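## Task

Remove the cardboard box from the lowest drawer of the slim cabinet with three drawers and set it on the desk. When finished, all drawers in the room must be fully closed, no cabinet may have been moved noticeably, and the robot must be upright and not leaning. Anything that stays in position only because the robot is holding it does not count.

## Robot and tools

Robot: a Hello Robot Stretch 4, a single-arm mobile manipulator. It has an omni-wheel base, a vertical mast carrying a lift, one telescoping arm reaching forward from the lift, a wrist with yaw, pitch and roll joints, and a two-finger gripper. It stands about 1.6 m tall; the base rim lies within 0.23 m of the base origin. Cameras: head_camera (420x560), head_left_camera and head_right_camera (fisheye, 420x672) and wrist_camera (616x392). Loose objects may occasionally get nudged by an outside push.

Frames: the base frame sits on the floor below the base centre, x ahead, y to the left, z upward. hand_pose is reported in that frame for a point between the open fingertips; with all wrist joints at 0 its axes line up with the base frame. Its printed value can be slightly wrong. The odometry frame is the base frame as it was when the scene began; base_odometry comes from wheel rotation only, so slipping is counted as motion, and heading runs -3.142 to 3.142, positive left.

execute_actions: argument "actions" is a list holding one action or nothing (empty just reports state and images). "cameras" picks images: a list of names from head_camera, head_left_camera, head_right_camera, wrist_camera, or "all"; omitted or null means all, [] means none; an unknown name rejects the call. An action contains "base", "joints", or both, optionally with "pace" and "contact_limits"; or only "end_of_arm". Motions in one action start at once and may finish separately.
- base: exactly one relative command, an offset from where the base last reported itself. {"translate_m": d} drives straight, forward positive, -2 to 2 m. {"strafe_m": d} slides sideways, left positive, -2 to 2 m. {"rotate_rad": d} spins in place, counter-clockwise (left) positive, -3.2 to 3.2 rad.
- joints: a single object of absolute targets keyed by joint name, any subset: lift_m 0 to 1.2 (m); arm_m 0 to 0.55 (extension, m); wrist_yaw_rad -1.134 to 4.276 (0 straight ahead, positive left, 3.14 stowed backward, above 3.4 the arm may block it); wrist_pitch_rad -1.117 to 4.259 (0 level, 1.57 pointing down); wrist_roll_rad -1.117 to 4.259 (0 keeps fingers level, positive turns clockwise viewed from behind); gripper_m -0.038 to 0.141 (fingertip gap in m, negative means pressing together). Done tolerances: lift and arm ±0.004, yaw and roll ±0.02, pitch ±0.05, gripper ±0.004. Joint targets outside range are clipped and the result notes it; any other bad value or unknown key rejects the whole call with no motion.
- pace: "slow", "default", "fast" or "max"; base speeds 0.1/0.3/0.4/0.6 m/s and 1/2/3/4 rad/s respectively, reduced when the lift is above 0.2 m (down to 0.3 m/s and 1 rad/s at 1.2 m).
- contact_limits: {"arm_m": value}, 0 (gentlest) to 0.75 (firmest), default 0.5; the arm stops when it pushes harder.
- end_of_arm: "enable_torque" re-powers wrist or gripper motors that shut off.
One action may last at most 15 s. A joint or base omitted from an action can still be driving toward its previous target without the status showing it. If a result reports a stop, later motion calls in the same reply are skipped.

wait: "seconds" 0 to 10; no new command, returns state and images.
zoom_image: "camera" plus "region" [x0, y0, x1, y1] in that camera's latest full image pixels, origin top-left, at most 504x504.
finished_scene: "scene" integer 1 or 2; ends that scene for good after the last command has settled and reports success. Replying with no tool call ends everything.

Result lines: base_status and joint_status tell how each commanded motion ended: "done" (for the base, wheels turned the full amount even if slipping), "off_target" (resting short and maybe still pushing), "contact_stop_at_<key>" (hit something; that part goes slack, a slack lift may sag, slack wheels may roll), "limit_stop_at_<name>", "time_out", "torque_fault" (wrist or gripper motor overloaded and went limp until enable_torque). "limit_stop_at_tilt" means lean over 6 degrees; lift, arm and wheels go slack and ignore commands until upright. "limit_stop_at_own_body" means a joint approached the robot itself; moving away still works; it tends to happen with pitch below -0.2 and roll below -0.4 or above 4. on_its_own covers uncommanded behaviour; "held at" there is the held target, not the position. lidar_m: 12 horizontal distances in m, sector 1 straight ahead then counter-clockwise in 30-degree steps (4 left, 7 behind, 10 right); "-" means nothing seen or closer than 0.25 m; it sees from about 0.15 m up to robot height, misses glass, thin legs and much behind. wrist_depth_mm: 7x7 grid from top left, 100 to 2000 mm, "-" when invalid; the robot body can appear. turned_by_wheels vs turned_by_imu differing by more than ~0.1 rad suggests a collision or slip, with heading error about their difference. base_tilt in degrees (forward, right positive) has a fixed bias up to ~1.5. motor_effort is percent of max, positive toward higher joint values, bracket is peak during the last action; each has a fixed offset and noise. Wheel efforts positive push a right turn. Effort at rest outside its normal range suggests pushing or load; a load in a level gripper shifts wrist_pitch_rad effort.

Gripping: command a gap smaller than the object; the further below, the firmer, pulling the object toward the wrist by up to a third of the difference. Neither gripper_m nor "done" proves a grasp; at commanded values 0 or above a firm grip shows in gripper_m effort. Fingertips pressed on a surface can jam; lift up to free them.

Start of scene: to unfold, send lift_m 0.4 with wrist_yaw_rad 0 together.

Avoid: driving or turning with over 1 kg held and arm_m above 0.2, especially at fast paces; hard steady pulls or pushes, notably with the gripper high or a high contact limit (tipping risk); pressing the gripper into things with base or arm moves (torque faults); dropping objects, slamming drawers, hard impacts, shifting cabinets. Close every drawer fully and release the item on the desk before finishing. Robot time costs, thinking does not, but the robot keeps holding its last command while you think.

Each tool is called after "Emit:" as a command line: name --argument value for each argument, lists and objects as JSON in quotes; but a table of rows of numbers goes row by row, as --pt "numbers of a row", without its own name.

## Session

Emit:
execute_actions --actions '[]'

Scene clock: 0.00 s.
base_odometry: x=+0.000 y=+0.000 heading=+0.000 (m, m, rad; odometry frame)
turned_by_wheels: +0.000 (rad since the last result)
turned_by_imu: +0.000 (rad since the last result)
base_tilt: forward=+0.7 right=+0.7 (deg)
lidar_m: 1.12 1.11 1.28 1.67 1.67 1.90 2.14 1.57 2.47 2.35 2.44 1.93
base_status: not commanded
joint_positions: lift_m=+0.190 arm_m=-0.001 wrist_yaw_rad=+3.096 wrist_pitch_rad=-0.004 wrist_roll_rad=+0.016 gripper_m=+0.057
joint_status: not commanded
motor_effort: lift_m=+17 arm_m=-1 wrist_yaw_rad=+0 wrist_pitch_rad=-6 wrist_roll_rad=-2 gripper_m=-6 wheel_0=+0 wheel_1=-1 wheel_2=+0 (%)
hand_pose: x=-0.1148 y=+0.1006 z=+0.3692 quat_wxyz=(+0.023, +0.002, +0.008, +1.000) (m; base frame)
wrist_depth_mm: - 141 - - - 1983 1618 / - 139 - - - - 1537 / - 128 226 - - - 1576 / 107 138 255 - - - 1618 / 135 1499 - - - - 1576 / 1464 1499 211 1537 213 1464 1366 / 1078 991 991 960 946 904 931
pictures: head_camera, head_left_camera, head_right_camera, wrist_camera
Images, in order (width x height): head_camera 420x560, head_left_camera 420x672, head_right_camera 420x672, wrist_camera 616x392.

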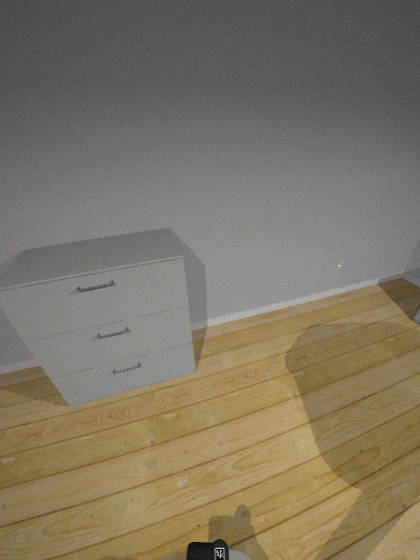

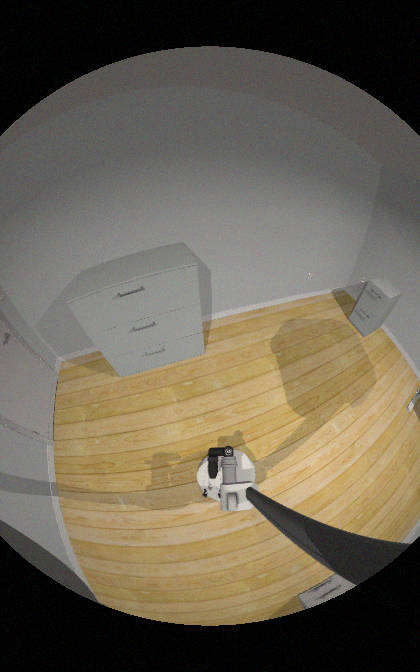

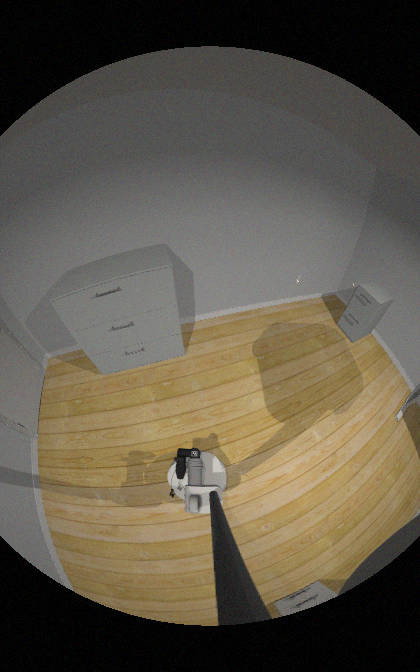

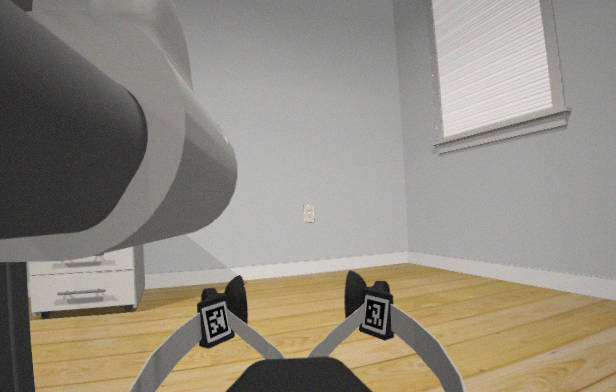

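Emit:
execute_actions --actions '[{"base":{"rotate_rad":-2.8},"joints":{"lift_m":0.4,"wrist_yaw_rad":0,"gripper_m":0.07,"wrist_roll_rad":1.57}}]'

Scene clock: 4.03 s.
base_odometry: x=+0.000 y=+0.000 heading=-2.800 (m, m, rad; odometry frame)
turned_by_wheels: -2.800 (rad since the last result)
turned_by_imu: -2.851 (rad since the last result)
base_tilt: forward=+0.7 right=+0.7 (deg)
lidar_m: 1.55 1.67 2.33 2.30 2.22 1.66 1.11 1.16 1.75 1.68 1.77 2.20
base_status: done
joint_positions: lift_m=+0.400 arm_m=-0.001 wrist_yaw_rad=+0.000 wrist_pitch_rad=-0.004 wrist_roll_rad=+1.570 gripper_m=+0.070
joint_status: all done
motor_effort: lift_m=+21(23) arm_m=-1(1) wrist_yaw_rad=+0(6) wrist_pitch_rad=-5(5) wrist_roll_rad=-2(4) gripper_m=-4(2) wheel_0=+1(7) wheel_1=+0(7) wheel_2=+0(6) (%)
hand_pose: x=+0.4579 y=-0.0874 z=+0.5791 quat_wxyz=(+0.707, +0.707, -0.001, +0.001) (m; base frame)
wrist_depth_mm: 1863 1921 1983 1921 1983 1042 759 / 1921 1921 1921 1921 1983 1078 750 / 1921 1921 1921 1983 1921 1078 759 / 1921 1921 1921 1983 1921 1078 768 / 1863 1921 1921 1921 1499 1078 759 / 1921 1921 214 1708 210 1060 768 / 1863 1921 1983 163 1366 1008 778
pictures: head_camera, head_left_camera, head_right_camera, wrist_camera
Images, in order (width x height): head_camera 420x560, head_left_camera 420x672, head_right_camera 420x672, wrist_camera 616x392.

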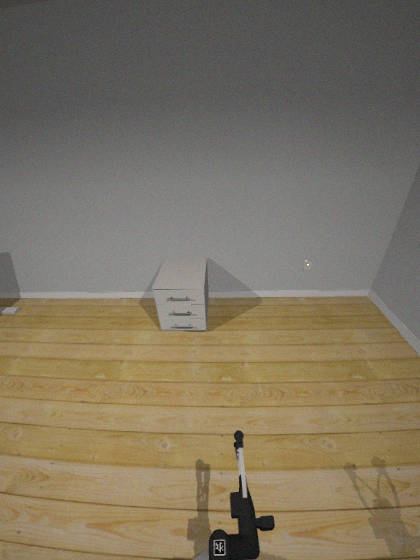

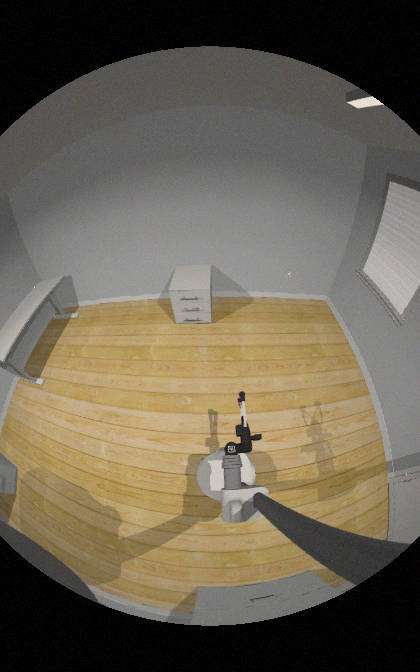

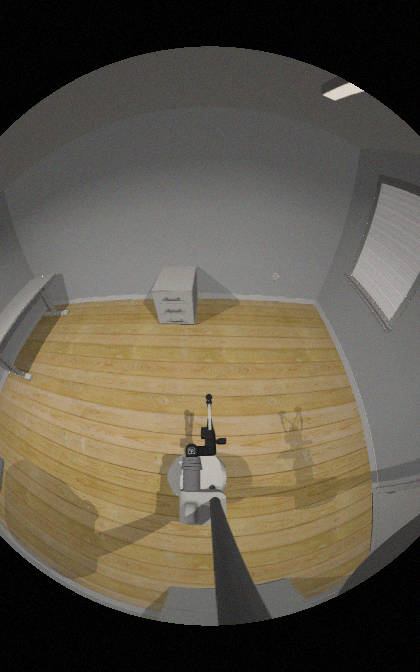

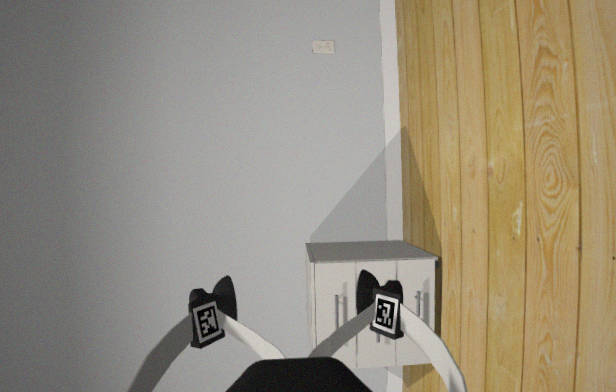

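Emit:
execute_actions --actions '[{"base":{"strafe_m":0.36},"joints":{"lift_m":0.08,"arm_m":0.45,"wrist_pitch_rad":0.4}}]' --cameras '[]'

Emit:
execute_actions --actions '[{"base":{"translate_m":0.55},"pace":"fast"}]' --cameras '["head_camera","wrist_camera"]'

Scene clock: 10.50 s.
base_odometry: x=+0.121 y=-0.339 heading=-2.800 (m, m, rad; odometry frame)
turned_by_wheels: +0.000 (rad since the last result)
turned_by_imu: +0.002 (rad since the last result)
base_tilt: forward=+0.7 right=+0.7 (deg)
lidar_m: 1.56 2.23 1.97 2.11 2.09 1.65 1.14 1.17 2.08 2.05 2.16 2.21
base_status: done
joint_positions: lift_m=+0.080 arm_m=+0.449 wrist_yaw_rad=+0.000 wrist_pitch_rad=+0.402 wrist_roll_rad=+1.570 gripper_m=+0.070
joint_status: all done
motor_effort: lift_m=+14(20) arm_m=+5(5) wrist_yaw_rad=-1(1) wrist_pitch_rad=-4(5) wrist_roll_rad=-1(1) gripper_m=-2(5) wheel_0=+1(9) wheel_1=-1(9) wheel_2=+1(3) (%)
hand_pose: x=+0.8856 y=-0.0874 z=+0.1457 quat_wxyz=(+0.693, +0.693, +0.141, -0.141) (m; base frame)
wrist_depth_mm: 1205 1308 1098 530 349 257 - / 1229 1336 1118 535 351 258 216 / 1182 1281 960 535 351 260 217 / 759 820 904 539 355 263 219 / 759 831 878 535 355 262 217 / 759 842 214 539 211 260 216 / 1229 1281 1098 164 353 249 -
pictures: none
No camera images: the call's "cameras" was empty. Leave "cameras" out to get every camera's image.

Scene clock: 13.23 s.
base_odometry: x=-0.398 y=-0.524 heading=-2.800 (m, m, rad; odometry frame)
turned_by_wheels: +0.000 (rad since the last result)
turned_by_imu: -0.001 (rad since the last result)
base_tilt: forward=+0.7 right=+0.7 (deg)
lidar_m: 0.99 1.66 1.94 1.87 2.29 2.22 1.68 1.74 2.14 2.06 2.15 1.09
base_status: done
joint_positions: lift_m=+0.080 arm_m=+0.449 wrist_yaw_rad=+0.000 wrist_pitch_rad=+0.402 wrist_roll_rad=+1.570 gripper_m=+0.070
joint_status: not commanded
motor_effort: lift_m=+14(14) arm_m=+4(5) wrist_yaw_rad=+0(1) wrist_pitch_rad=-4(4) wrist_roll_rad=-1(2) gripper_m=-3(7) wheel_0=-1(5) wheel_1=+0(6) wheel_2=+1(13) (%)
hand_pose: x=+0.8856 y=-0.0874 z=+0.1457 quat_wxyz=(+0.693, +0.693, +0.141, -0.141) (m; base frame)
wrist_depth_mm: 741 831 891 530 349 256 - / 294 322 364 439 351 259 216 / 296 324 357 402 357 262 217 / 293 324 359 402 355 262 217 / 293 324 359 402 355 262 217 / 294 324 215 402 210 260 216 / 296 314 353 163 353 248 -
pictures: head_camera, wrist_camera
Images, in order (width x height): head_camera 420x560, wrist_camera 616x392.

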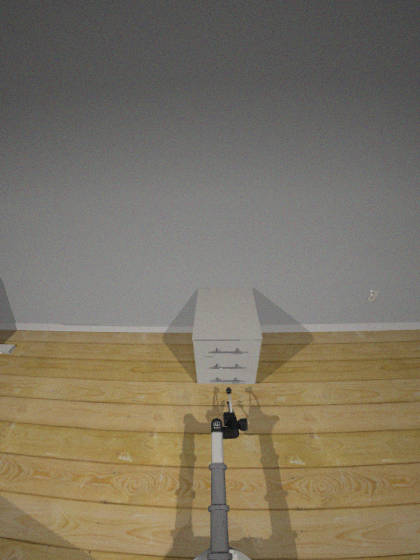

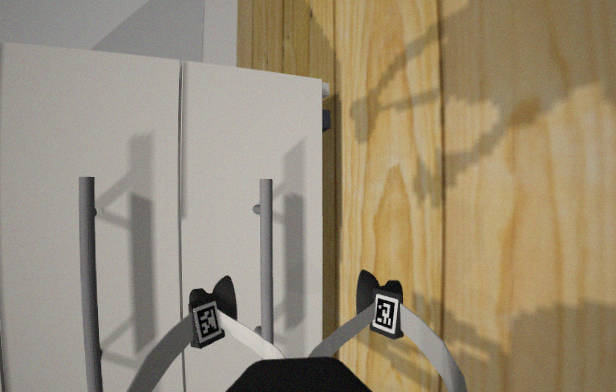

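Emit:
execute_actions --actions '[{"base":{"translate_m":0.052},"joints":{"lift_m":0.064,"arm_m":0.52}}]' --cameras '["wrist_camera"]'

Emit:
execute_actions --actions '[{"joints":{"gripper_m":-0.02}}]' --cameras '["wrist_camera"]'

Emit:
execute_actions --actions '[{"joints":{"arm_m":0.25},"pace":"slow"}]' --cameras '["head_camera","wrist_camera"]'

Scene clock: 17.53 s.
base_odometry: x=-0.446 y=-0.541 heading=-2.800 (m, m, rad; odometry frame)
turned_by_wheels: +0.000 (rad since the last result)
turned_by_imu: +0.001 (rad since the last result)
base_tilt: forward=+0.7 right=+0.7 (deg)
lidar_m: 0.94 1.61 1.93 1.87 2.31 2.27 1.72 1.80 2.16 2.06 2.13 1.04
base_status: done
joint_positions: lift_m=+0.064 arm_m=+0.519 wrist_yaw_rad=-0.002 wrist_pitch_rad=+0.401 wrist_roll_rad=+1.570 gripper_m=+0.070
joint_status: all done
motor_effort: lift_m=+14(14) arm_m=+8(7) wrist_yaw_rad=+6(6) wrist_pitch_rad=-1(3) wrist_roll_rad=-1(1) gripper_m=-3(5) wheel_0=+3(6) wheel_1=+3(5) wheel_2=-2(8) (%)
hand_pose: x=+0.9550 y=-0.0880 z=+0.1301 quat_wxyz=(+0.693, +0.693, +0.140, -0.141) (m; base frame)
wrist_depth_mm: 195 213 236 264 312 241 - / 196 213 237 265 300 243 206 / 196 213 237 265 303 245 204 / 196 214 237 260 303 245 204 / 196 213 237 262 301 246 204 / 196 213 227 260 210 244 206 / 196 207 234 163 300 233 -
pictures: wrist_camera
Images, in order (width x height): wrist_camera 616x392.

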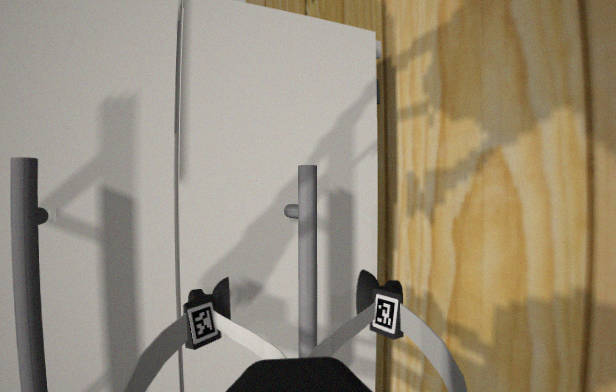

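Scene clock: 19.17 s.
base_odometry: x=-0.447 y=-0.541 heading=-2.800 (m, m, rad; odometry frame)
turned_by_wheels: +0.000 (rad since the last result)
turned_by_imu: +0.000 (rad since the last result)
base_tilt: forward=+0.7 right=+0.7 (deg)
lidar_m: 0.95 1.62 1.94 1.86 2.32 2.26 1.74 1.81 2.15 2.06 2.11 1.00
base_status: not commanded
joint_positions: lift_m=+0.064 arm_m=+0.519 wrist_yaw_rad=+0.001 wrist_pitch_rad=+0.406 wrist_roll_rad=+1.570 gripper_m=-0.019
joint_status: all done
motor_effort: lift_m=+16(16) arm_m=+4(8) wrist_yaw_rad=-2(6) wrist_pitch_rad=-19(17) wrist_roll_rad=-3(4) gripper_m=-25(26) wheel_0=+0(3) wheel_1=+1(3) wheel_2=+2(2) (%)
hand_pose: x=+0.9553 y=-0.0873 z=+0.1283 quat_wxyz=(+0.693, +0.692, +0.143, -0.142) (m; base frame)
wrist_depth_mm: 193 211 233 263 303 235 - / 193 212 232 262 290 237 200 / 195 213 235 262 294 238 199 / 195 213 235 253 293 238 199 / 195 213 235 253 291 238 198 / 195 213 224 207 281 238 201 / 195 207 225 223 293 220 -
pictures: wrist_camera
Images, in order (width x height): wrist_camera 616x392.

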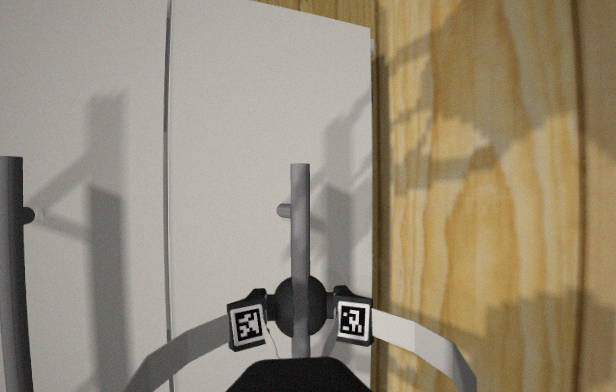

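Scene clock: 23.13 s.
base_odometry: x=-0.447 y=-0.541 heading=-2.799 (m, m, rad; odometry frame)
turned_by_wheels: +0.001 (rad since the last result)
turned_by_imu: +0.001 (rad since the last result)
base_tilt: forward=+0.7 right=+0.7 (deg)
lidar_m: 0.69 1.60 1.92 1.88 2.33 2.28 1.72 1.81 2.13 2.05 2.13 0.73
base_status: not commanded
joint_positions: lift_m=+0.064 arm_m=+0.251 wrist_yaw_rad=+0.009 wrist_pitch_rad=+0.407 wrist_roll_rad=+1.570 gripper_m=-0.019
joint_status: all done
on_its_own: wrist_yaw_rad is at rest, and its effort (-27) is outside its rest range (-13 to +13)
motor_effort: lift_m=+16(16) arm_m=-5(7) wrist_yaw_rad=-27(27) wrist_pitch_rad=-18(17) wrist_roll_rad=-2(3) gripper_m=-27(26) wheel_0=+5(5) wheel_1=+2(2) wheel_2=+6(5) (%)
hand_pose: x=+0.6876 y=-0.0849 z=+0.1282 quat_wxyz=(+0.693, +0.692, +0.146, -0.140) (m; base frame)
wrist_depth_mm: 866 946 229 257 296 236 - / 424 904 232 258 290 237 201 / 413 445 231 259 293 237 198 / 410 445 233 253 293 239 199 / 413 445 234 254 294 238 199 / 410 445 224 211 282 238 202 / 415 442 226 224 291 220 -
pictures: head_camera, wrist_camera
Images, in order (width x height): head_camera 420x560, wrist_camera 616x392.

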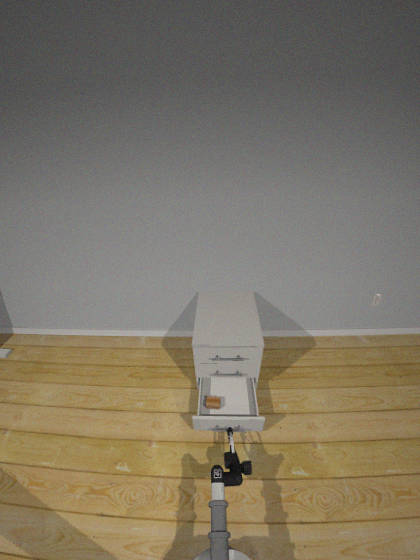

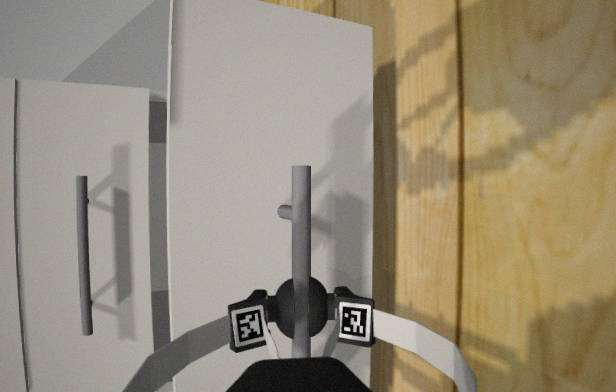

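Emit:
execute_actions --actions '[{"joints":{"gripper_m":0.07,"arm_m":0.255}}]' --cameras '[]'

Emit:
execute_actions --actions '[{"joints":{"arm_m":0.17}}]' --cameras '[]'

Emit:
execute_actions --actions '[{"base":{"strafe_m":0.11},"joints":{"lift_m":0.36,"wrist_pitch_rad":1.57,"wrist_roll_rad":0,"gripper_m":0.1}}]' --cameras '[]'

Emit:
execute_actions --actions '[{"base":{"translate_m":0.13},"joints":{"arm_m":0.49,"lift_m":0.36}}]' --cameras '["head_camera","wrist_camera"]'

Scene clock: 29.57 s.
base_odometry: x=-0.447 y=-0.541 heading=-2.800 (m, m, rad; odometry frame)
turned_by_wheels: -0.001 (rad since the last result)
turned_by_imu: -0.001 (rad since the last result)
base_tilt: forward=+0.7 right=+0.7 (deg)
lidar_m: 0.73 1.60 1.93 1.87 2.32 2.29 1.74 1.81 2.15 2.06 2.13 0.75
base_status: not commanded
joint_positions: lift_m=+0.064 arm_m=+0.254 wrist_yaw_rad=+0.000 wrist_pitch_rad=+0.402 wrist_roll_rad=+1.570 gripper_m=+0.070
joint_status: all done
motor_effort: lift_m=+16(16) arm_m=+4(7) wrist_yaw_rad=-1(27) wrist_pitch_rad=-5(19) wrist_roll_rad=-3(3) gripper_m=-2(23) wheel_0=+2(7) wheel_1=+2(3) wheel_2=+2(6) (%)
hand_pose: x=+0.6906 y=-0.0873 z=+0.1294 quat_wxyz=(+0.693, +0.693, +0.141, -0.141) (m; base frame)
wrist_depth_mm: 878 960 239 278 319 238 - / 854 946 240 270 298 241 204 / 413 449 240 268 300 243 202 / 415 455 241 260 298 243 202 / 413 455 242 260 300 242 203 / 413 452 211 262 209 243 205 / 413 442 237 151 297 231 -
pictures: none
No camera images: the call's "cameras" was empty. Leave "cameras" out to get every camera's image.

Scene clock: 30.77 s.
base_odometry: x=-0.447 y=-0.541 heading=-2.800 (m, m, rad; odometry frame)
turned_by_wheels: +0.000 (rad since the last result)
turned_by_imu: +0.000 (rad since the last result)
base_tilt: forward=+0.7 right=+0.7 (deg)
lidar_m: 0.68 1.61 1.92 1.86 2.33 2.30 1.72 1.79 2.16 2.07 2.13 0.74
base_status: not commanded
joint_positions: lift_m=+0.064 arm_m=+0.171 wrist_yaw_rad=+0.000 wrist_pitch_rad=+0.402 wrist_roll_rad=+1.570 gripper_m=+0.070
joint_status: all done
motor_effort: lift_m=+16(16) arm_m=-5(5) wrist_yaw_rad=+0(1) wrist_pitch_rad=-7(6) wrist_roll_rad=-2(2) gripper_m=-4(2) wheel_0=+1(2) wheel_1=+2(1) wheel_2=+2(2) (%)
hand_pose: x=+0.6072 y=-0.0874 z=+0.1294 quat_wxyz=(+0.693, +0.693, +0.141, -0.141) (m; base frame)
wrist_depth_mm: 946 1042 1025 496 327 239 - / 946 1025 322 368 329 243 205 / 484 525 325 362 327 243 203 / 480 521 320 364 330 244 202 / 484 521 320 362 329 243 202 / 484 512 214 366 209 243 206 / 484 512 317 164 329 232 -
pictures: none
No camera images: the call's "cameras" was empty. Leave "cameras" out to get every camera's image.

Scene clock: 33.03 s.
base_odometry: x=-0.410 y=-0.645 heading=-2.800 (m, m, rad; odometry frame)
turned_by_wheels: +0.000 (rad since the last result)
turned_by_imu: +0.001 (rad since the last result)
base_tilt: forward=+0.7 right=+0.7 (deg)
lidar_m: 0.71 1.60 1.83 1.74 2.22 2.27 1.76 1.81 2.27 2.16 2.12 0.70
base_status: done
joint_positions: lift_m=+0.360 arm_m=+0.171 wrist_yaw_rad=+0.000 wrist_pitch_rad=+1.570 wrist_roll_rad=+0.000 gripper_m=+0.100
joint_status: all done
motor_effort: lift_m=+22(23) arm_m=-5(5) wrist_yaw_rad=+0(4) wrist_pitch_rad=+2(24) wrist_roll_rad=-2(5) gripper_m=-4(6) wheel_0=+2(8) wheel_1=-2(8) wheel_2=+0(2) (%)
hand_pose: x=+0.3420 y=-0.0874 z=+0.2494 quat_wxyz=(+0.707, +0.000, +0.707, +0.000) (m; base frame)
wrist_depth_mm: 473 477 484 484 484 492 500 / 469 473 480 484 488 496 496 / 469 473 477 480 480 488 488 / 466 473 477 477 484 488 492 / 466 469 469 473 480 484 488 / 462 462 466 473 199 480 480 / 459 462 466 151 473 477 480
pictures: none
No camera images: the call's "cameras" was empty. Leave "cameras" out to get every camera's image.

Scene clock: 35.10 s.
base_odometry: x=-0.532 y=-0.689 heading=-2.799 (m, m, rad; odometry frame)
turned_by_wheels: +0.000 (rad since the last result)
turned_by_imu: +0.000 (rad since the last result)
base_tilt: forward=+0.7 right=+0.7 (deg)
lidar_m: 0.59 1.50 1.82 1.75 2.28 2.40 1.90 1.95 2.27 2.17 1.94 0.60
base_status: done
joint_positions: lift_m=+0.360 arm_m=+0.489 wrist_yaw_rad=+0.000 wrist_pitch_rad=+1.570 wrist_roll_rad=+0.000 gripper_m=+0.100
joint_status: all done
motor_effort: lift_m=+22(21) arm_m=+5(5) wrist_yaw_rad=-1(1) wrist_pitch_rad=+2(1) wrist_roll_rad=-2(2) gripper_m=-1(2) wheel_0=+2(6) wheel_1=+0(4) wheel_2=+2(7) (%)
hand_pose: x=+0.6603 y=-0.0874 z=+0.2494 quat_wxyz=(+0.707, +0.000, +0.707, +0.000) (m; base frame)
wrist_depth_mm: 473 477 345 418 351 246 - / 466 477 415 418 421 427 370 / 469 473 413 418 421 421 362 / 466 466 410 364 421 424 362 / 466 466 413 413 415 418 359 / 459 466 310 357 200 366 343 / 459 459 277 151 377 285 477
pictures: head_camera, wrist_camera
Images, in order (width x height): head_camera 420x560, wrist_camera 616x392.

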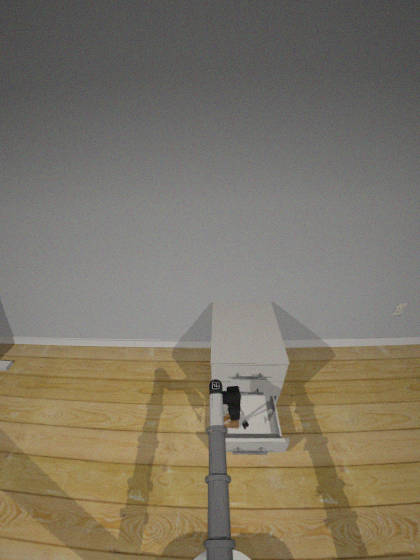

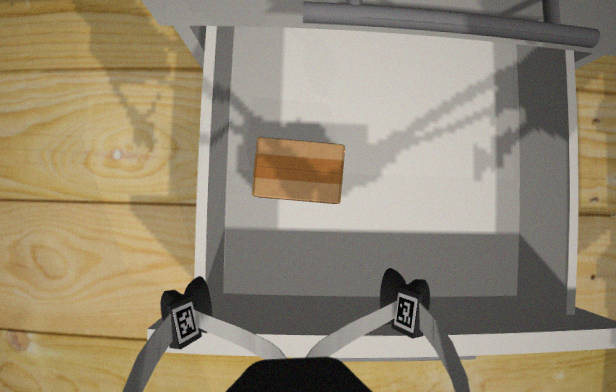

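Emit:
execute_actions --actions '[{"base":{"translate_m":0.03},"joints":{"arm_m":0.54,"wrist_roll_rad":1.65,"gripper_m":0.09}}]' --cameras '["wrist_camera"]'

Emit:
execute_actions --actions '[{"joints":{"lift_m":0.26}}]' --cameras '["head_camera","wrist_camera"]'

Scene clock: 44.07 s.
base_odometry: x=-0.560 y=-0.699 heading=-2.799 (m, m, rad; odometry frame)
turned_by_wheels: +0.000 (rad since the last result)
turned_by_imu: +0.000 (rad since the last result)
base_tilt: forward=+0.7 right=+0.7 (deg)
lidar_m: 0.55 1.43 1.82 1.74 2.32 2.44 1.93 1.99 2.26 2.15 1.92 0.56
base_status: done
joint_positions: lift_m=+0.360 arm_m=+0.539 wrist_yaw_rad=+0.000 wrist_pitch_rad=+1.570 wrist_roll_rad=+1.650 gripper_m=+0.090
joint_status: all done
motor_effort: lift_m=+22(22) arm_m=+5(5) wrist_yaw_rad=+0(0) wrist_pitch_rad=+1(2) wrist_roll_rad=-1(4) gripper_m=-7(4) wheel_0=+1(5) wheel_1=+0(5) wheel_2=+0(7) (%)
hand_pose: x=+0.7103 y=-0.0874 z=+0.2494 quat_wxyz=(+0.480, +0.520, +0.480, -0.519) (m; base frame)
wrist_depth_mm: 180 227 413 421 379 500 504 / 180 236 413 418 392 496 496 / 180 236 415 415 407 492 492 / 178 232 410 415 418 488 496 / 176 229 407 364 415 484 492 / 172 236 217 407 208 484 484 / 169 216 322 151 349 480 484
pictures: wrist_camera
Images, in order (width x height): wrist_camera 616x392.

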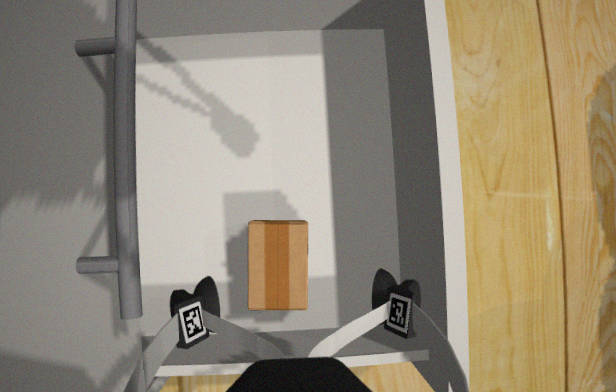

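Scene clock: 45.50 s.
base_odometry: x=-0.560 y=-0.699 heading=-2.799 (m, m, rad; odometry frame)
turned_by_wheels: +0.000 (rad since the last result)
turned_by_imu: +0.000 (rad since the last result)
base_tilt: forward=+0.7 right=+0.7 (deg)
lidar_m: 0.57 1.44 1.81 1.74 2.31 2.42 1.91 1.97 2.27 2.18 1.91 0.58
base_status: not commanded
joint_positions: lift_m=+0.260 arm_m=+0.539 wrist_yaw_rad=+0.000 wrist_pitch_rad=+1.570 wrist_roll_rad=+1.650 gripper_m=+0.090
joint_status: all done
motor_effort: lift_m=+14(20) arm_m=+5(4) wrist_yaw_rad=+0(0) wrist_pitch_rad=+1(0) wrist_roll_rad=-1(1) gripper_m=-2(4) wheel_0=+1(1) wheel_1=+0(0) wheel_2=+0(0) (%)
hand_pose: x=+0.7103 y=-0.0874 z=+0.1501 quat_wxyz=(+0.480, +0.520, +0.480, -0.519) (m; base frame)
wrist_depth_mm: 310 312 315 320 322 207 399 / 309 312 315 320 322 213 392 / 307 309 314 317 319 218 394 / 304 307 310 314 319 221 389 / 303 306 307 263 315 224 387 / 172 306 217 262 208 225 187 / 169 298 304 151 303 204 185
pictures: head_camera, wrist_camera
Images, in order (width x height): head_camera 420x560, wrist_camera 616x392.

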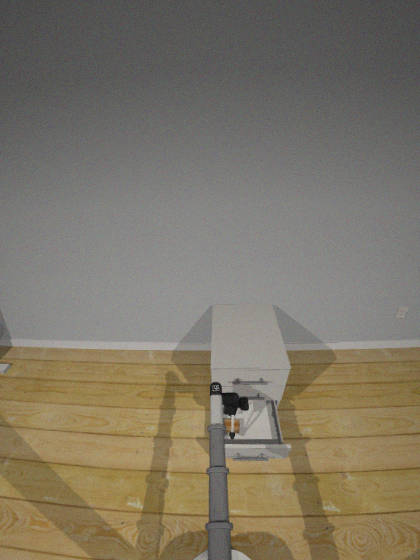

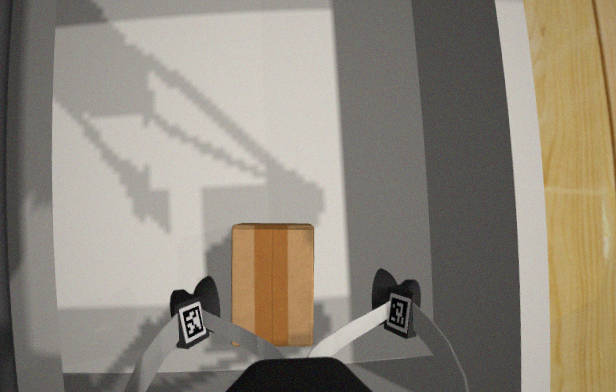

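Emit:
execute_actions --actions '[{"base":{"translate_m":0.015}}]' --cameras '[]'

Emit:
execute_actions --actions '[{"joints":{"lift_m":0.207}}]' --cameras '["wrist_camera"]'

Emit:
execute_actions --actions '[{"joints":{"gripper_m":0.01}}]' --cameras '["wrist_camera"]'

Emit:
execute_actions --actions '[{"joints":{"lift_m":0.34,"arm_m":0.52}}]' --cameras '["wrist_camera"]'

Scene clock: 50.70 s.
base_odometry: x=-0.575 y=-0.704 heading=-2.799 (m, m, rad; odometry frame)
turned_by_wheels: +0.000 (rad since the last result)
turned_by_imu: +0.000 (rad since the last result)
base_tilt: forward=+0.7 right=+0.7 (deg)
lidar_m: 0.55 1.43 1.81 1.75 2.34 2.47 1.91 1.99 2.26 2.15 1.87 0.55
base_status: done
joint_positions: lift_m=+0.260 arm_m=+0.539 wrist_yaw_rad=+0.000 wrist_pitch_rad=+1.570 wrist_roll_rad=+1.650 gripper_m=+0.090
joint_status: not commanded
motor_effort: lift_m=+14(14) arm_m=+5(5) wrist_yaw_rad=+0(0) wrist_pitch_rad=+2(1) wrist_roll_rad=-1(1) gripper_m=-2(1) wheel_0=+0(5) wheel_1=+1(4) wheel_2=+0(7) (%)
hand_pose: x=+0.7103 y=-0.0874 z=+0.1501 quat_wxyz=(+0.480, +0.520, +0.480, -0.519) (m; base frame)
wrist_depth_mm: 167 312 317 322 324 233 193 / 163 312 315 319 322 240 193 / 163 312 312 317 319 245 190 / 167 309 310 312 317 249 191 / 163 306 307 262 317 252 196 / 160 304 218 262 208 253 191 / - 298 303 151 304 229 -
pictures: none
No camera images: the call's "cameras" was empty. Leave "cameras" out to get every camera's image.

Scene clock: 51.83 s.
base_odometry: x=-0.575 y=-0.704 heading=-2.799 (m, m, rad; odometry frame)
turned_by_wheels: +0.000 (rad since the last result)
turned_by_imu: +0.000 (rad since the last result)
base_tilt: forward=+0.7 right=+0.7 (deg)
lidar_m: 0.53 1.42 1.82 1.75 2.35 2.45 1.92 2.00 2.26 2.17 1.91 0.56
base_status: not commanded
joint_positions: lift_m=+0.207 arm_m=+0.539 wrist_yaw_rad=+0.000 wrist_pitch_rad=+1.570 wrist_roll_rad=+1.650 gripper_m=+0.090
joint_status: all done
motor_effort: lift_m=+14(14) arm_m=+5(4) wrist_yaw_rad=+0(0) wrist_pitch_rad=+1(0) wrist_roll_rad=-1(0) gripper_m=-5(1) wheel_0=+0(0) wheel_1=+1(1) wheel_2=+0(0) (%)
hand_pose: x=+0.7103 y=-0.0874 z=+0.0971 quat_wxyz=(+0.480, +0.520, +0.480, -0.519) (m; base frame)
wrist_depth_mm: 258 260 263 266 268 233 - / 256 259 262 265 267 239 182 / 255 257 259 263 265 246 186 / 252 254 258 260 264 251 189 / 251 254 256 208 263 253 190 / 250 252 207 208 208 254 190 / 248 250 253 151 259 229 -
pictures: wrist_camera
Images, in order (width x height): wrist_camera 616x392.

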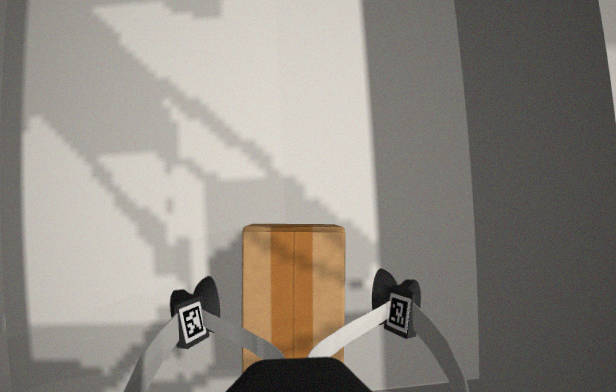

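Scene clock: 53.43 s.
base_odometry: x=-0.575 y=-0.704 heading=-2.799 (m, m, rad; odometry frame)
turned_by_wheels: +0.000 (rad since the last result)
turned_by_imu: +0.000 (rad since the last result)
base_tilt: forward=+0.7 right=+0.7 (deg)
lidar_m: 0.54 1.45 1.80 1.76 2.33 2.47 1.93 2.01 2.26 2.16 1.91 0.55
base_status: not commanded
joint_positions: lift_m=+0.207 arm_m=+0.539 wrist_yaw_rad=+0.000 wrist_pitch_rad=+1.570 wrist_roll_rad=+1.650 gripper_m=+0.011
joint_status: all done
motor_effort: lift_m=+14(14) arm_m=+5(5) wrist_yaw_rad=+0(0) wrist_pitch_rad=+2(1) wrist_roll_rad=-1(0) gripper_m=-29(33) wheel_0=+0(0) wheel_1=+1(1) wheel_2=+0(0) (%)
hand_pose: x=+0.7103 y=-0.0874 z=+0.0970 quat_wxyz=(+0.480, +0.520, +0.480, -0.519) (m; base frame)
wrist_depth_mm: 257 259 263 265 268 233 - / 255 258 260 264 268 238 182 / 254 256 259 263 266 246 185 / 252 255 257 260 264 249 188 / 252 254 255 195 263 251 190 / 249 252 193 193 187 236 190 / 248 160 221 191 258 220 -
pictures: wrist_camera
Images, in order (width x height): wrist_camera 616x392.

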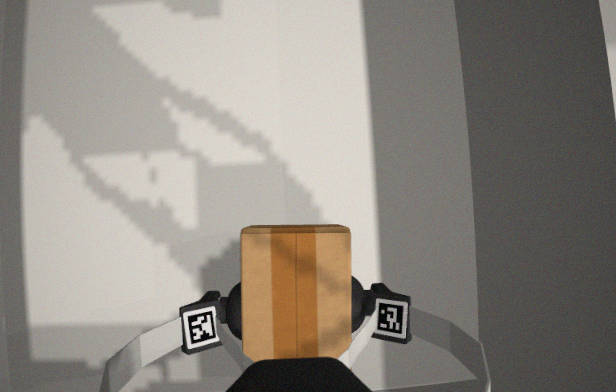

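Scene clock: 55.03 s.
base_odometry: x=-0.575 y=-0.704 heading=-2.799 (m, m, rad; odometry frame)
turned_by_wheels: +0.000 (rad since the last result)
turned_by_imu: +0.000 (rad since the last result)
base_tilt: forward=+0.7 right=+0.7 (deg)
lidar_m: 0.54 1.43 1.80 1.74 2.32 2.45 1.92 1.99 2.28 2.18 1.91 0.52
base_status: not commanded
joint_positions: lift_m=+0.340 arm_m=+0.521 wrist_yaw_rad=+0.000 wrist_pitch_rad=+1.570 wrist_roll_rad=+1.650 gripper_m=+0.011
joint_status: all done
motor_effort: lift_m=+22(24) arm_m=-5(5) wrist_yaw_rad=+0(0) wrist_pitch_rad=+0(1) wrist_roll_rad=-1(1) gripper_m=-29(30) wheel_0=+0(0) wheel_1=+1(1) wheel_2=+0(0) (%)
hand_pose: x=+0.6920 y=-0.0874 z=+0.2294 quat_wxyz=(+0.480, +0.520, +0.480, -0.519) (m; base frame)
wrist_depth_mm: 177 384 397 402 370 477 484 / 185 389 397 402 382 473 477 / 185 387 392 397 397 469 477 / 183 387 389 394 399 466 469 / 172 384 387 194 394 462 469 / 177 382 192 193 188 459 469 / 174 160 244 192 307 279 466
pictures: wrist_camera
Images, in order (width x height): wrist_camera 616x392.

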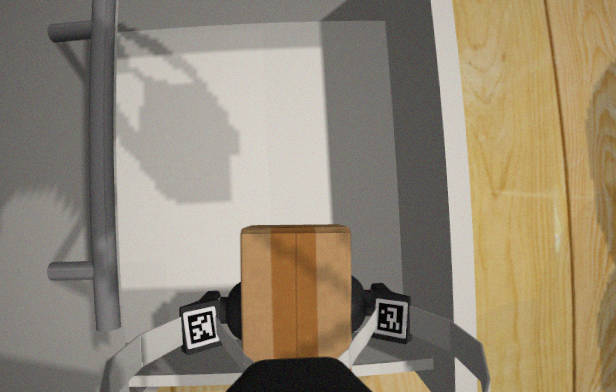

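Emit:
execute_actions --actions '[{"joints":{"lift_m":0.36,"arm_m":0.05}}]' --cameras '[]'

Emit:
execute_actions --actions '[{"base":{"rotate_rad":1.55},"joints":{"lift_m":1.0}}]' --cameras '[]'

Emit:
execute_actions --actions '[{"base":{"translate_m":1.0},"joints":{"lift_m":1.15,"wrist_roll_rad":0},"pace":"fast"}]'

Scene clock: 60.30 s.
base_odometry: x=-0.575 y=-0.704 heading=-2.799 (m, m, rad; odometry frame)
turned_by_wheels: +0.000 (rad since the last result)
turned_by_imu: +0.000 (rad since the last result)
base_tilt: forward=+0.7 right=+0.7 (deg)
lidar_m: 0.54 1.45 1.83 1.73 2.31 2.47 1.93 2.01 2.28 2.14 1.88 0.55
base_status: not commanded
joint_positions: lift_m=+0.360 arm_m=+0.051 wrist_yaw_rad=+0.000 wrist_pitch_rad=+1.570 wrist_roll_rad=+1.650 gripper_m=+0.011
joint_status: all done
motor_effort: lift_m=+22(23) arm_m=-5(5) wrist_yaw_rad=+1(1) wrist_pitch_rad=+1(2) wrist_roll_rad=-2(2) gripper_m=-30(31) wheel_0=+0(0) wheel_1=+1(2) wheel_2=-1(0) (%)
hand_pose: x=+0.2219 y=-0.0874 z=+0.2494 quat_wxyz=(+0.480, +0.520, +0.480, -0.519) (m; base frame)
wrist_depth_mm: 473 477 484 488 496 500 504 / 469 477 480 488 492 496 496 / 469 469 477 488 488 293 278 / 462 469 480 480 290 268 271 / 459 466 473 195 265 265 267 / 455 462 191 194 187 263 266 / 455 161 325 191 260 263 264
pictures: none
No camera images: the call's "cameras" was empty. Leave "cameras" out to get every camera's image.

Scene clock: 63.70 s.
base_odometry: x=-0.574 y=-0.704 heading=-1.249 (m, m, rad; odometry frame)
turned_by_wheels: +1.550 (rad since the last result)
turned_by_imu: +1.579 (rad since the last result)
base_tilt: forward=+0.7 right=+0.7 (deg)
lidar_m: 1.76 2.33 2.48 1.92 1.98 2.23 2.18 1.92 0.57 0.53 1.43 1.81
base_status: done
joint_positions: lift_m=+1.000 arm_m=+0.051 wrist_yaw_rad=+0.000 wrist_pitch_rad=+1.570 wrist_roll_rad=+1.650 gripper_m=+0.011
joint_status: all done
motor_effort: lift_m=+22(23) arm_m=-5(5) wrist_yaw_rad=+1(1) wrist_pitch_rad=+0(0) wrist_roll_rad=-2(2) gripper_m=-29(31) wheel_0=+1(8) wheel_1=-2(6) wheel_2=+1(4) (%)
hand_pose: x=+0.2220 y=-0.0874 z=+0.8894 quat_wxyz=(+0.480, +0.520, +0.480, -0.519) (m; base frame)
wrist_depth_mm: 1118 1118 1160 1160 1098 1205 1182 / 1118 1118 1138 1160 1160 1182 1182 / 1098 1118 1118 1138 1160 1160 1160 / 1118 1118 1118 1138 931 1160 1138 / 1098 1118 1118 195 931 1138 1138 / 1098 1098 192 193 188 1138 1182 / 1078 161 640 192 1118 1138 1160
pictures: none
No camera images: the call's "cameras" was empty. Leave "cameras" out to get every camera's image.

Scene clock: 68.03 s.
base_odometry: x=-0.258 y=-1.652 heading=-1.249 (m, m, rad; odometry frame)
turned_by_wheels: +0.000 (rad since the last result)
turned_by_imu: -0.003 (rad since the last result)
base_tilt: forward=+0.7 right=+0.7 (deg)
lidar_m: 0.74 0.78 1.60 2.35 2.29 2.72 3.23 1.13 1.39 1.37 1.05 0.78
base_status: done
joint_positions: lift_m=+1.150 arm_m=+0.051 wrist_yaw_rad=+0.000 wrist_pitch_rad=+1.570 wrist_roll_rad=+0.000 gripper_m=+0.011
joint_status: all done
motor_effort: lift_m=+22(23) arm_m=-5(5) wrist_yaw_rad=+0(1) wrist_pitch_rad=+1(1) wrist_roll_rad=-2(6) gripper_m=-34(28) wheel_0=-1(5) wheel_1=+0(6) wheel_2=+1(10) (%)
hand_pose: x=+0.2219 y=-0.0874 z=+1.0394 quat_wxyz=(+0.707, +0.000, +0.707, +0.000) (m; base frame)
wrist_depth_mm: 1281 1308 1308 1308 1308 1336 1308 / 1255 1281 1308 1281 1308 1308 1336 / 1281 1281 1255 1308 1308 1336 1336 / 1255 1255 1281 1308 1308 1281 1308 / 1281 1255 1281 195 1281 1281 1336 / 1229 1255 192 193 187 1281 1336 / 1229 160 723 191 1281 1308 1308
pictures: head_camera, head_left_camera, head_right_camera, wrist_camera
Images, in order (width x height): head_camera 420x560, head_left_camera 420x672, head_right_camera 420x672, wrist_camera 616x392.

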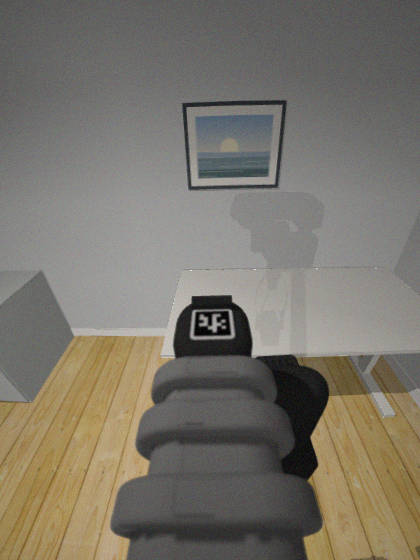

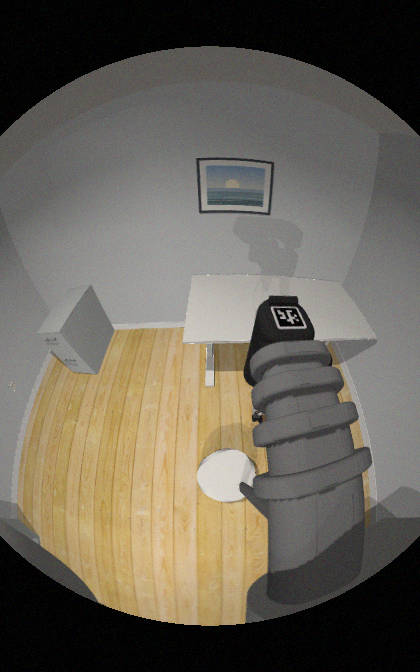

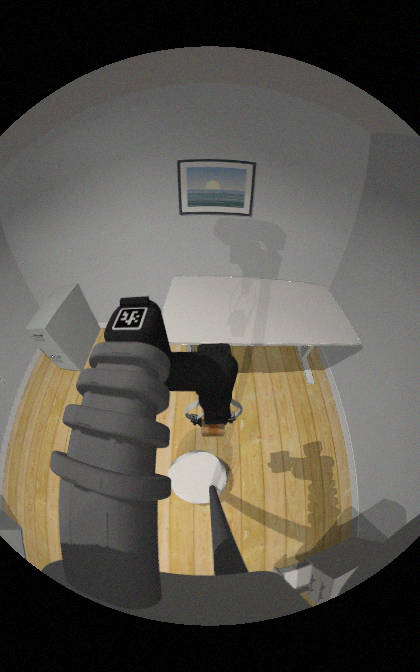

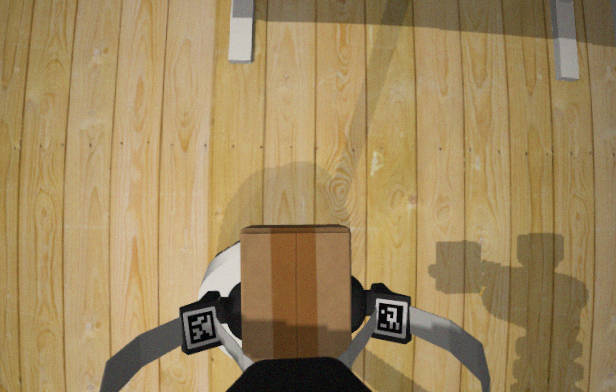

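Emit:
execute_actions --actions '[{"base":{"translate_m":0.22},"joints":{"arm_m":0.5}}]' --cameras '["head_camera","wrist_camera"]'

Scene clock: 72.10 s.
base_odometry: x=-0.188 y=-1.861 heading=-1.249 (m, m, rad; odometry frame)
turned_by_wheels: +0.000 (rad since the last result)
turned_by_imu: +0.000 (rad since the last result)
base_tilt: forward=+0.7 right=+0.7 (deg)
lidar_m: 0.51 0.56 1.50 2.35 2.43 2.70 3.47 1.31 1.45 1.38 0.75 0.53
base_status: done
joint_positions: lift_m=+1.150 arm_m=+0.499 wrist_yaw_rad=+0.000 wrist_pitch_rad=+1.570 wrist_roll_rad=+0.000 gripper_m=+0.011
joint_status: all done
motor_effort: lift_m=+21(22) arm_m=+5(5) wrist_yaw_rad=-1(1) wrist_pitch_rad=+1(4) wrist_roll_rad=-2(2) gripper_m=-31(30) wheel_0=+1(7) wheel_1=+0(6) wheel_2=+2(5) (%)
hand_pose: x=+0.6703 y=-0.0874 z=+1.0394 quat_wxyz=(+0.707, +0.000, +0.707, +0.000) (m; base frame)
wrist_depth_mm: 1255 544 554 559 559 564 564 / 1255 549 549 554 559 569 569 / 1255 549 544 549 559 559 564 / 1281 539 544 554 549 564 564 / 1229 535 539 195 549 554 554 / 1229 535 193 193 188 554 554 / 1229 161 723 192 1255 1281 1308
pictures: head_camera, wrist_camera
Images, in order (width x height): head_camera 420x560, wrist_camera 616x392.

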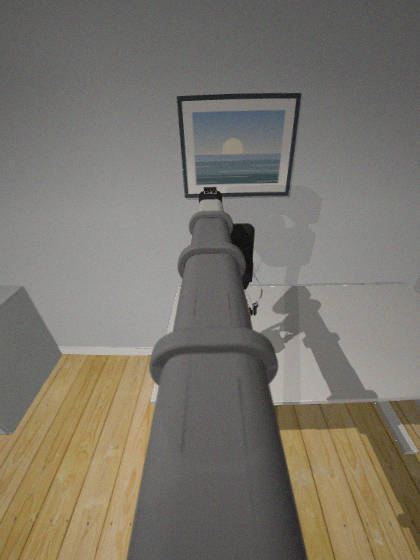

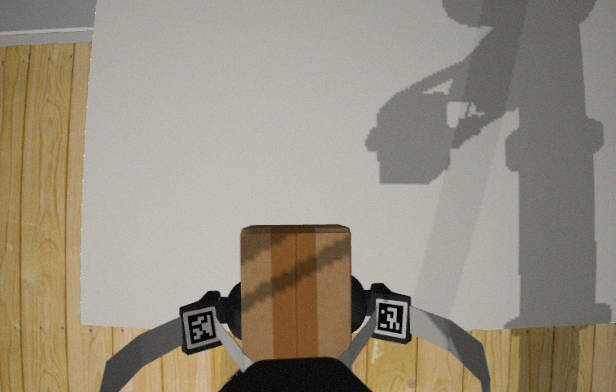

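Emit:
execute_actions --actions '[{"joints":{"lift_m":0.87,"arm_m":0.54}}]' --cameras '["wrist_camera"]'

Scene clock: 76.77 s.
base_odometry: x=-0.188 y=-1.861 heading=-1.249 (m, m, rad; odometry frame)
turned_by_wheels: +0.000 (rad since the last result)
turned_by_imu: +0.000 (rad since the last result)
base_tilt: forward=+0.7 right=+0.7 (deg)
lidar_m: 0.52 0.57 1.49 2.36 2.42 2.72 3.45 1.33 1.43 1.38 0.77 0.56
base_status: not commanded
joint_positions: lift_m=+0.870 arm_m=+0.539 wrist_yaw_rad=+0.000 wrist_pitch_rad=+1.570 wrist_roll_rad=+0.000 gripper_m=+0.011
joint_status: all done
motor_effort: lift_m=+14(19) arm_m=+5(6) wrist_yaw_rad=+0(0) wrist_pitch_rad=+1(3) wrist_roll_rad=-1(2) gripper_m=-30(29) wheel_0=+1(1) wheel_1=+0(0) wheel_2=+2(2) (%)
hand_pose: x=+0.7102 y=-0.0874 z=+0.7600 quat_wxyz=(+0.707, +0.000, +0.707, +0.000) (m; base frame)
wrist_depth_mm: 262 265 267 268 271 273 274 / 262 264 264 268 270 272 273 / 262 262 265 266 268 270 272 / 258 262 263 264 267 268 271 / 257 259 260 195 266 270 270 / 256 258 192 193 188 267 268 / 256 160 224 192 263 264 267
pictures: wrist_camera
Images, in order (width x height): wrist_camera 616x392.

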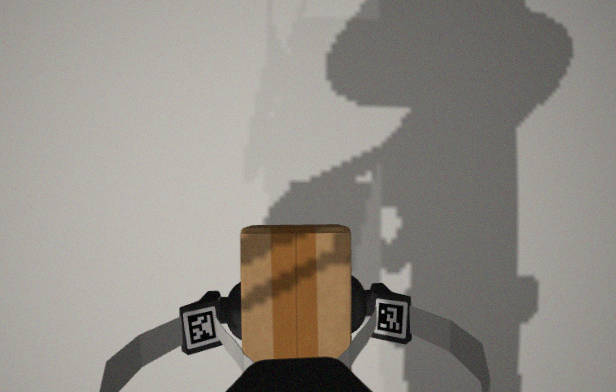

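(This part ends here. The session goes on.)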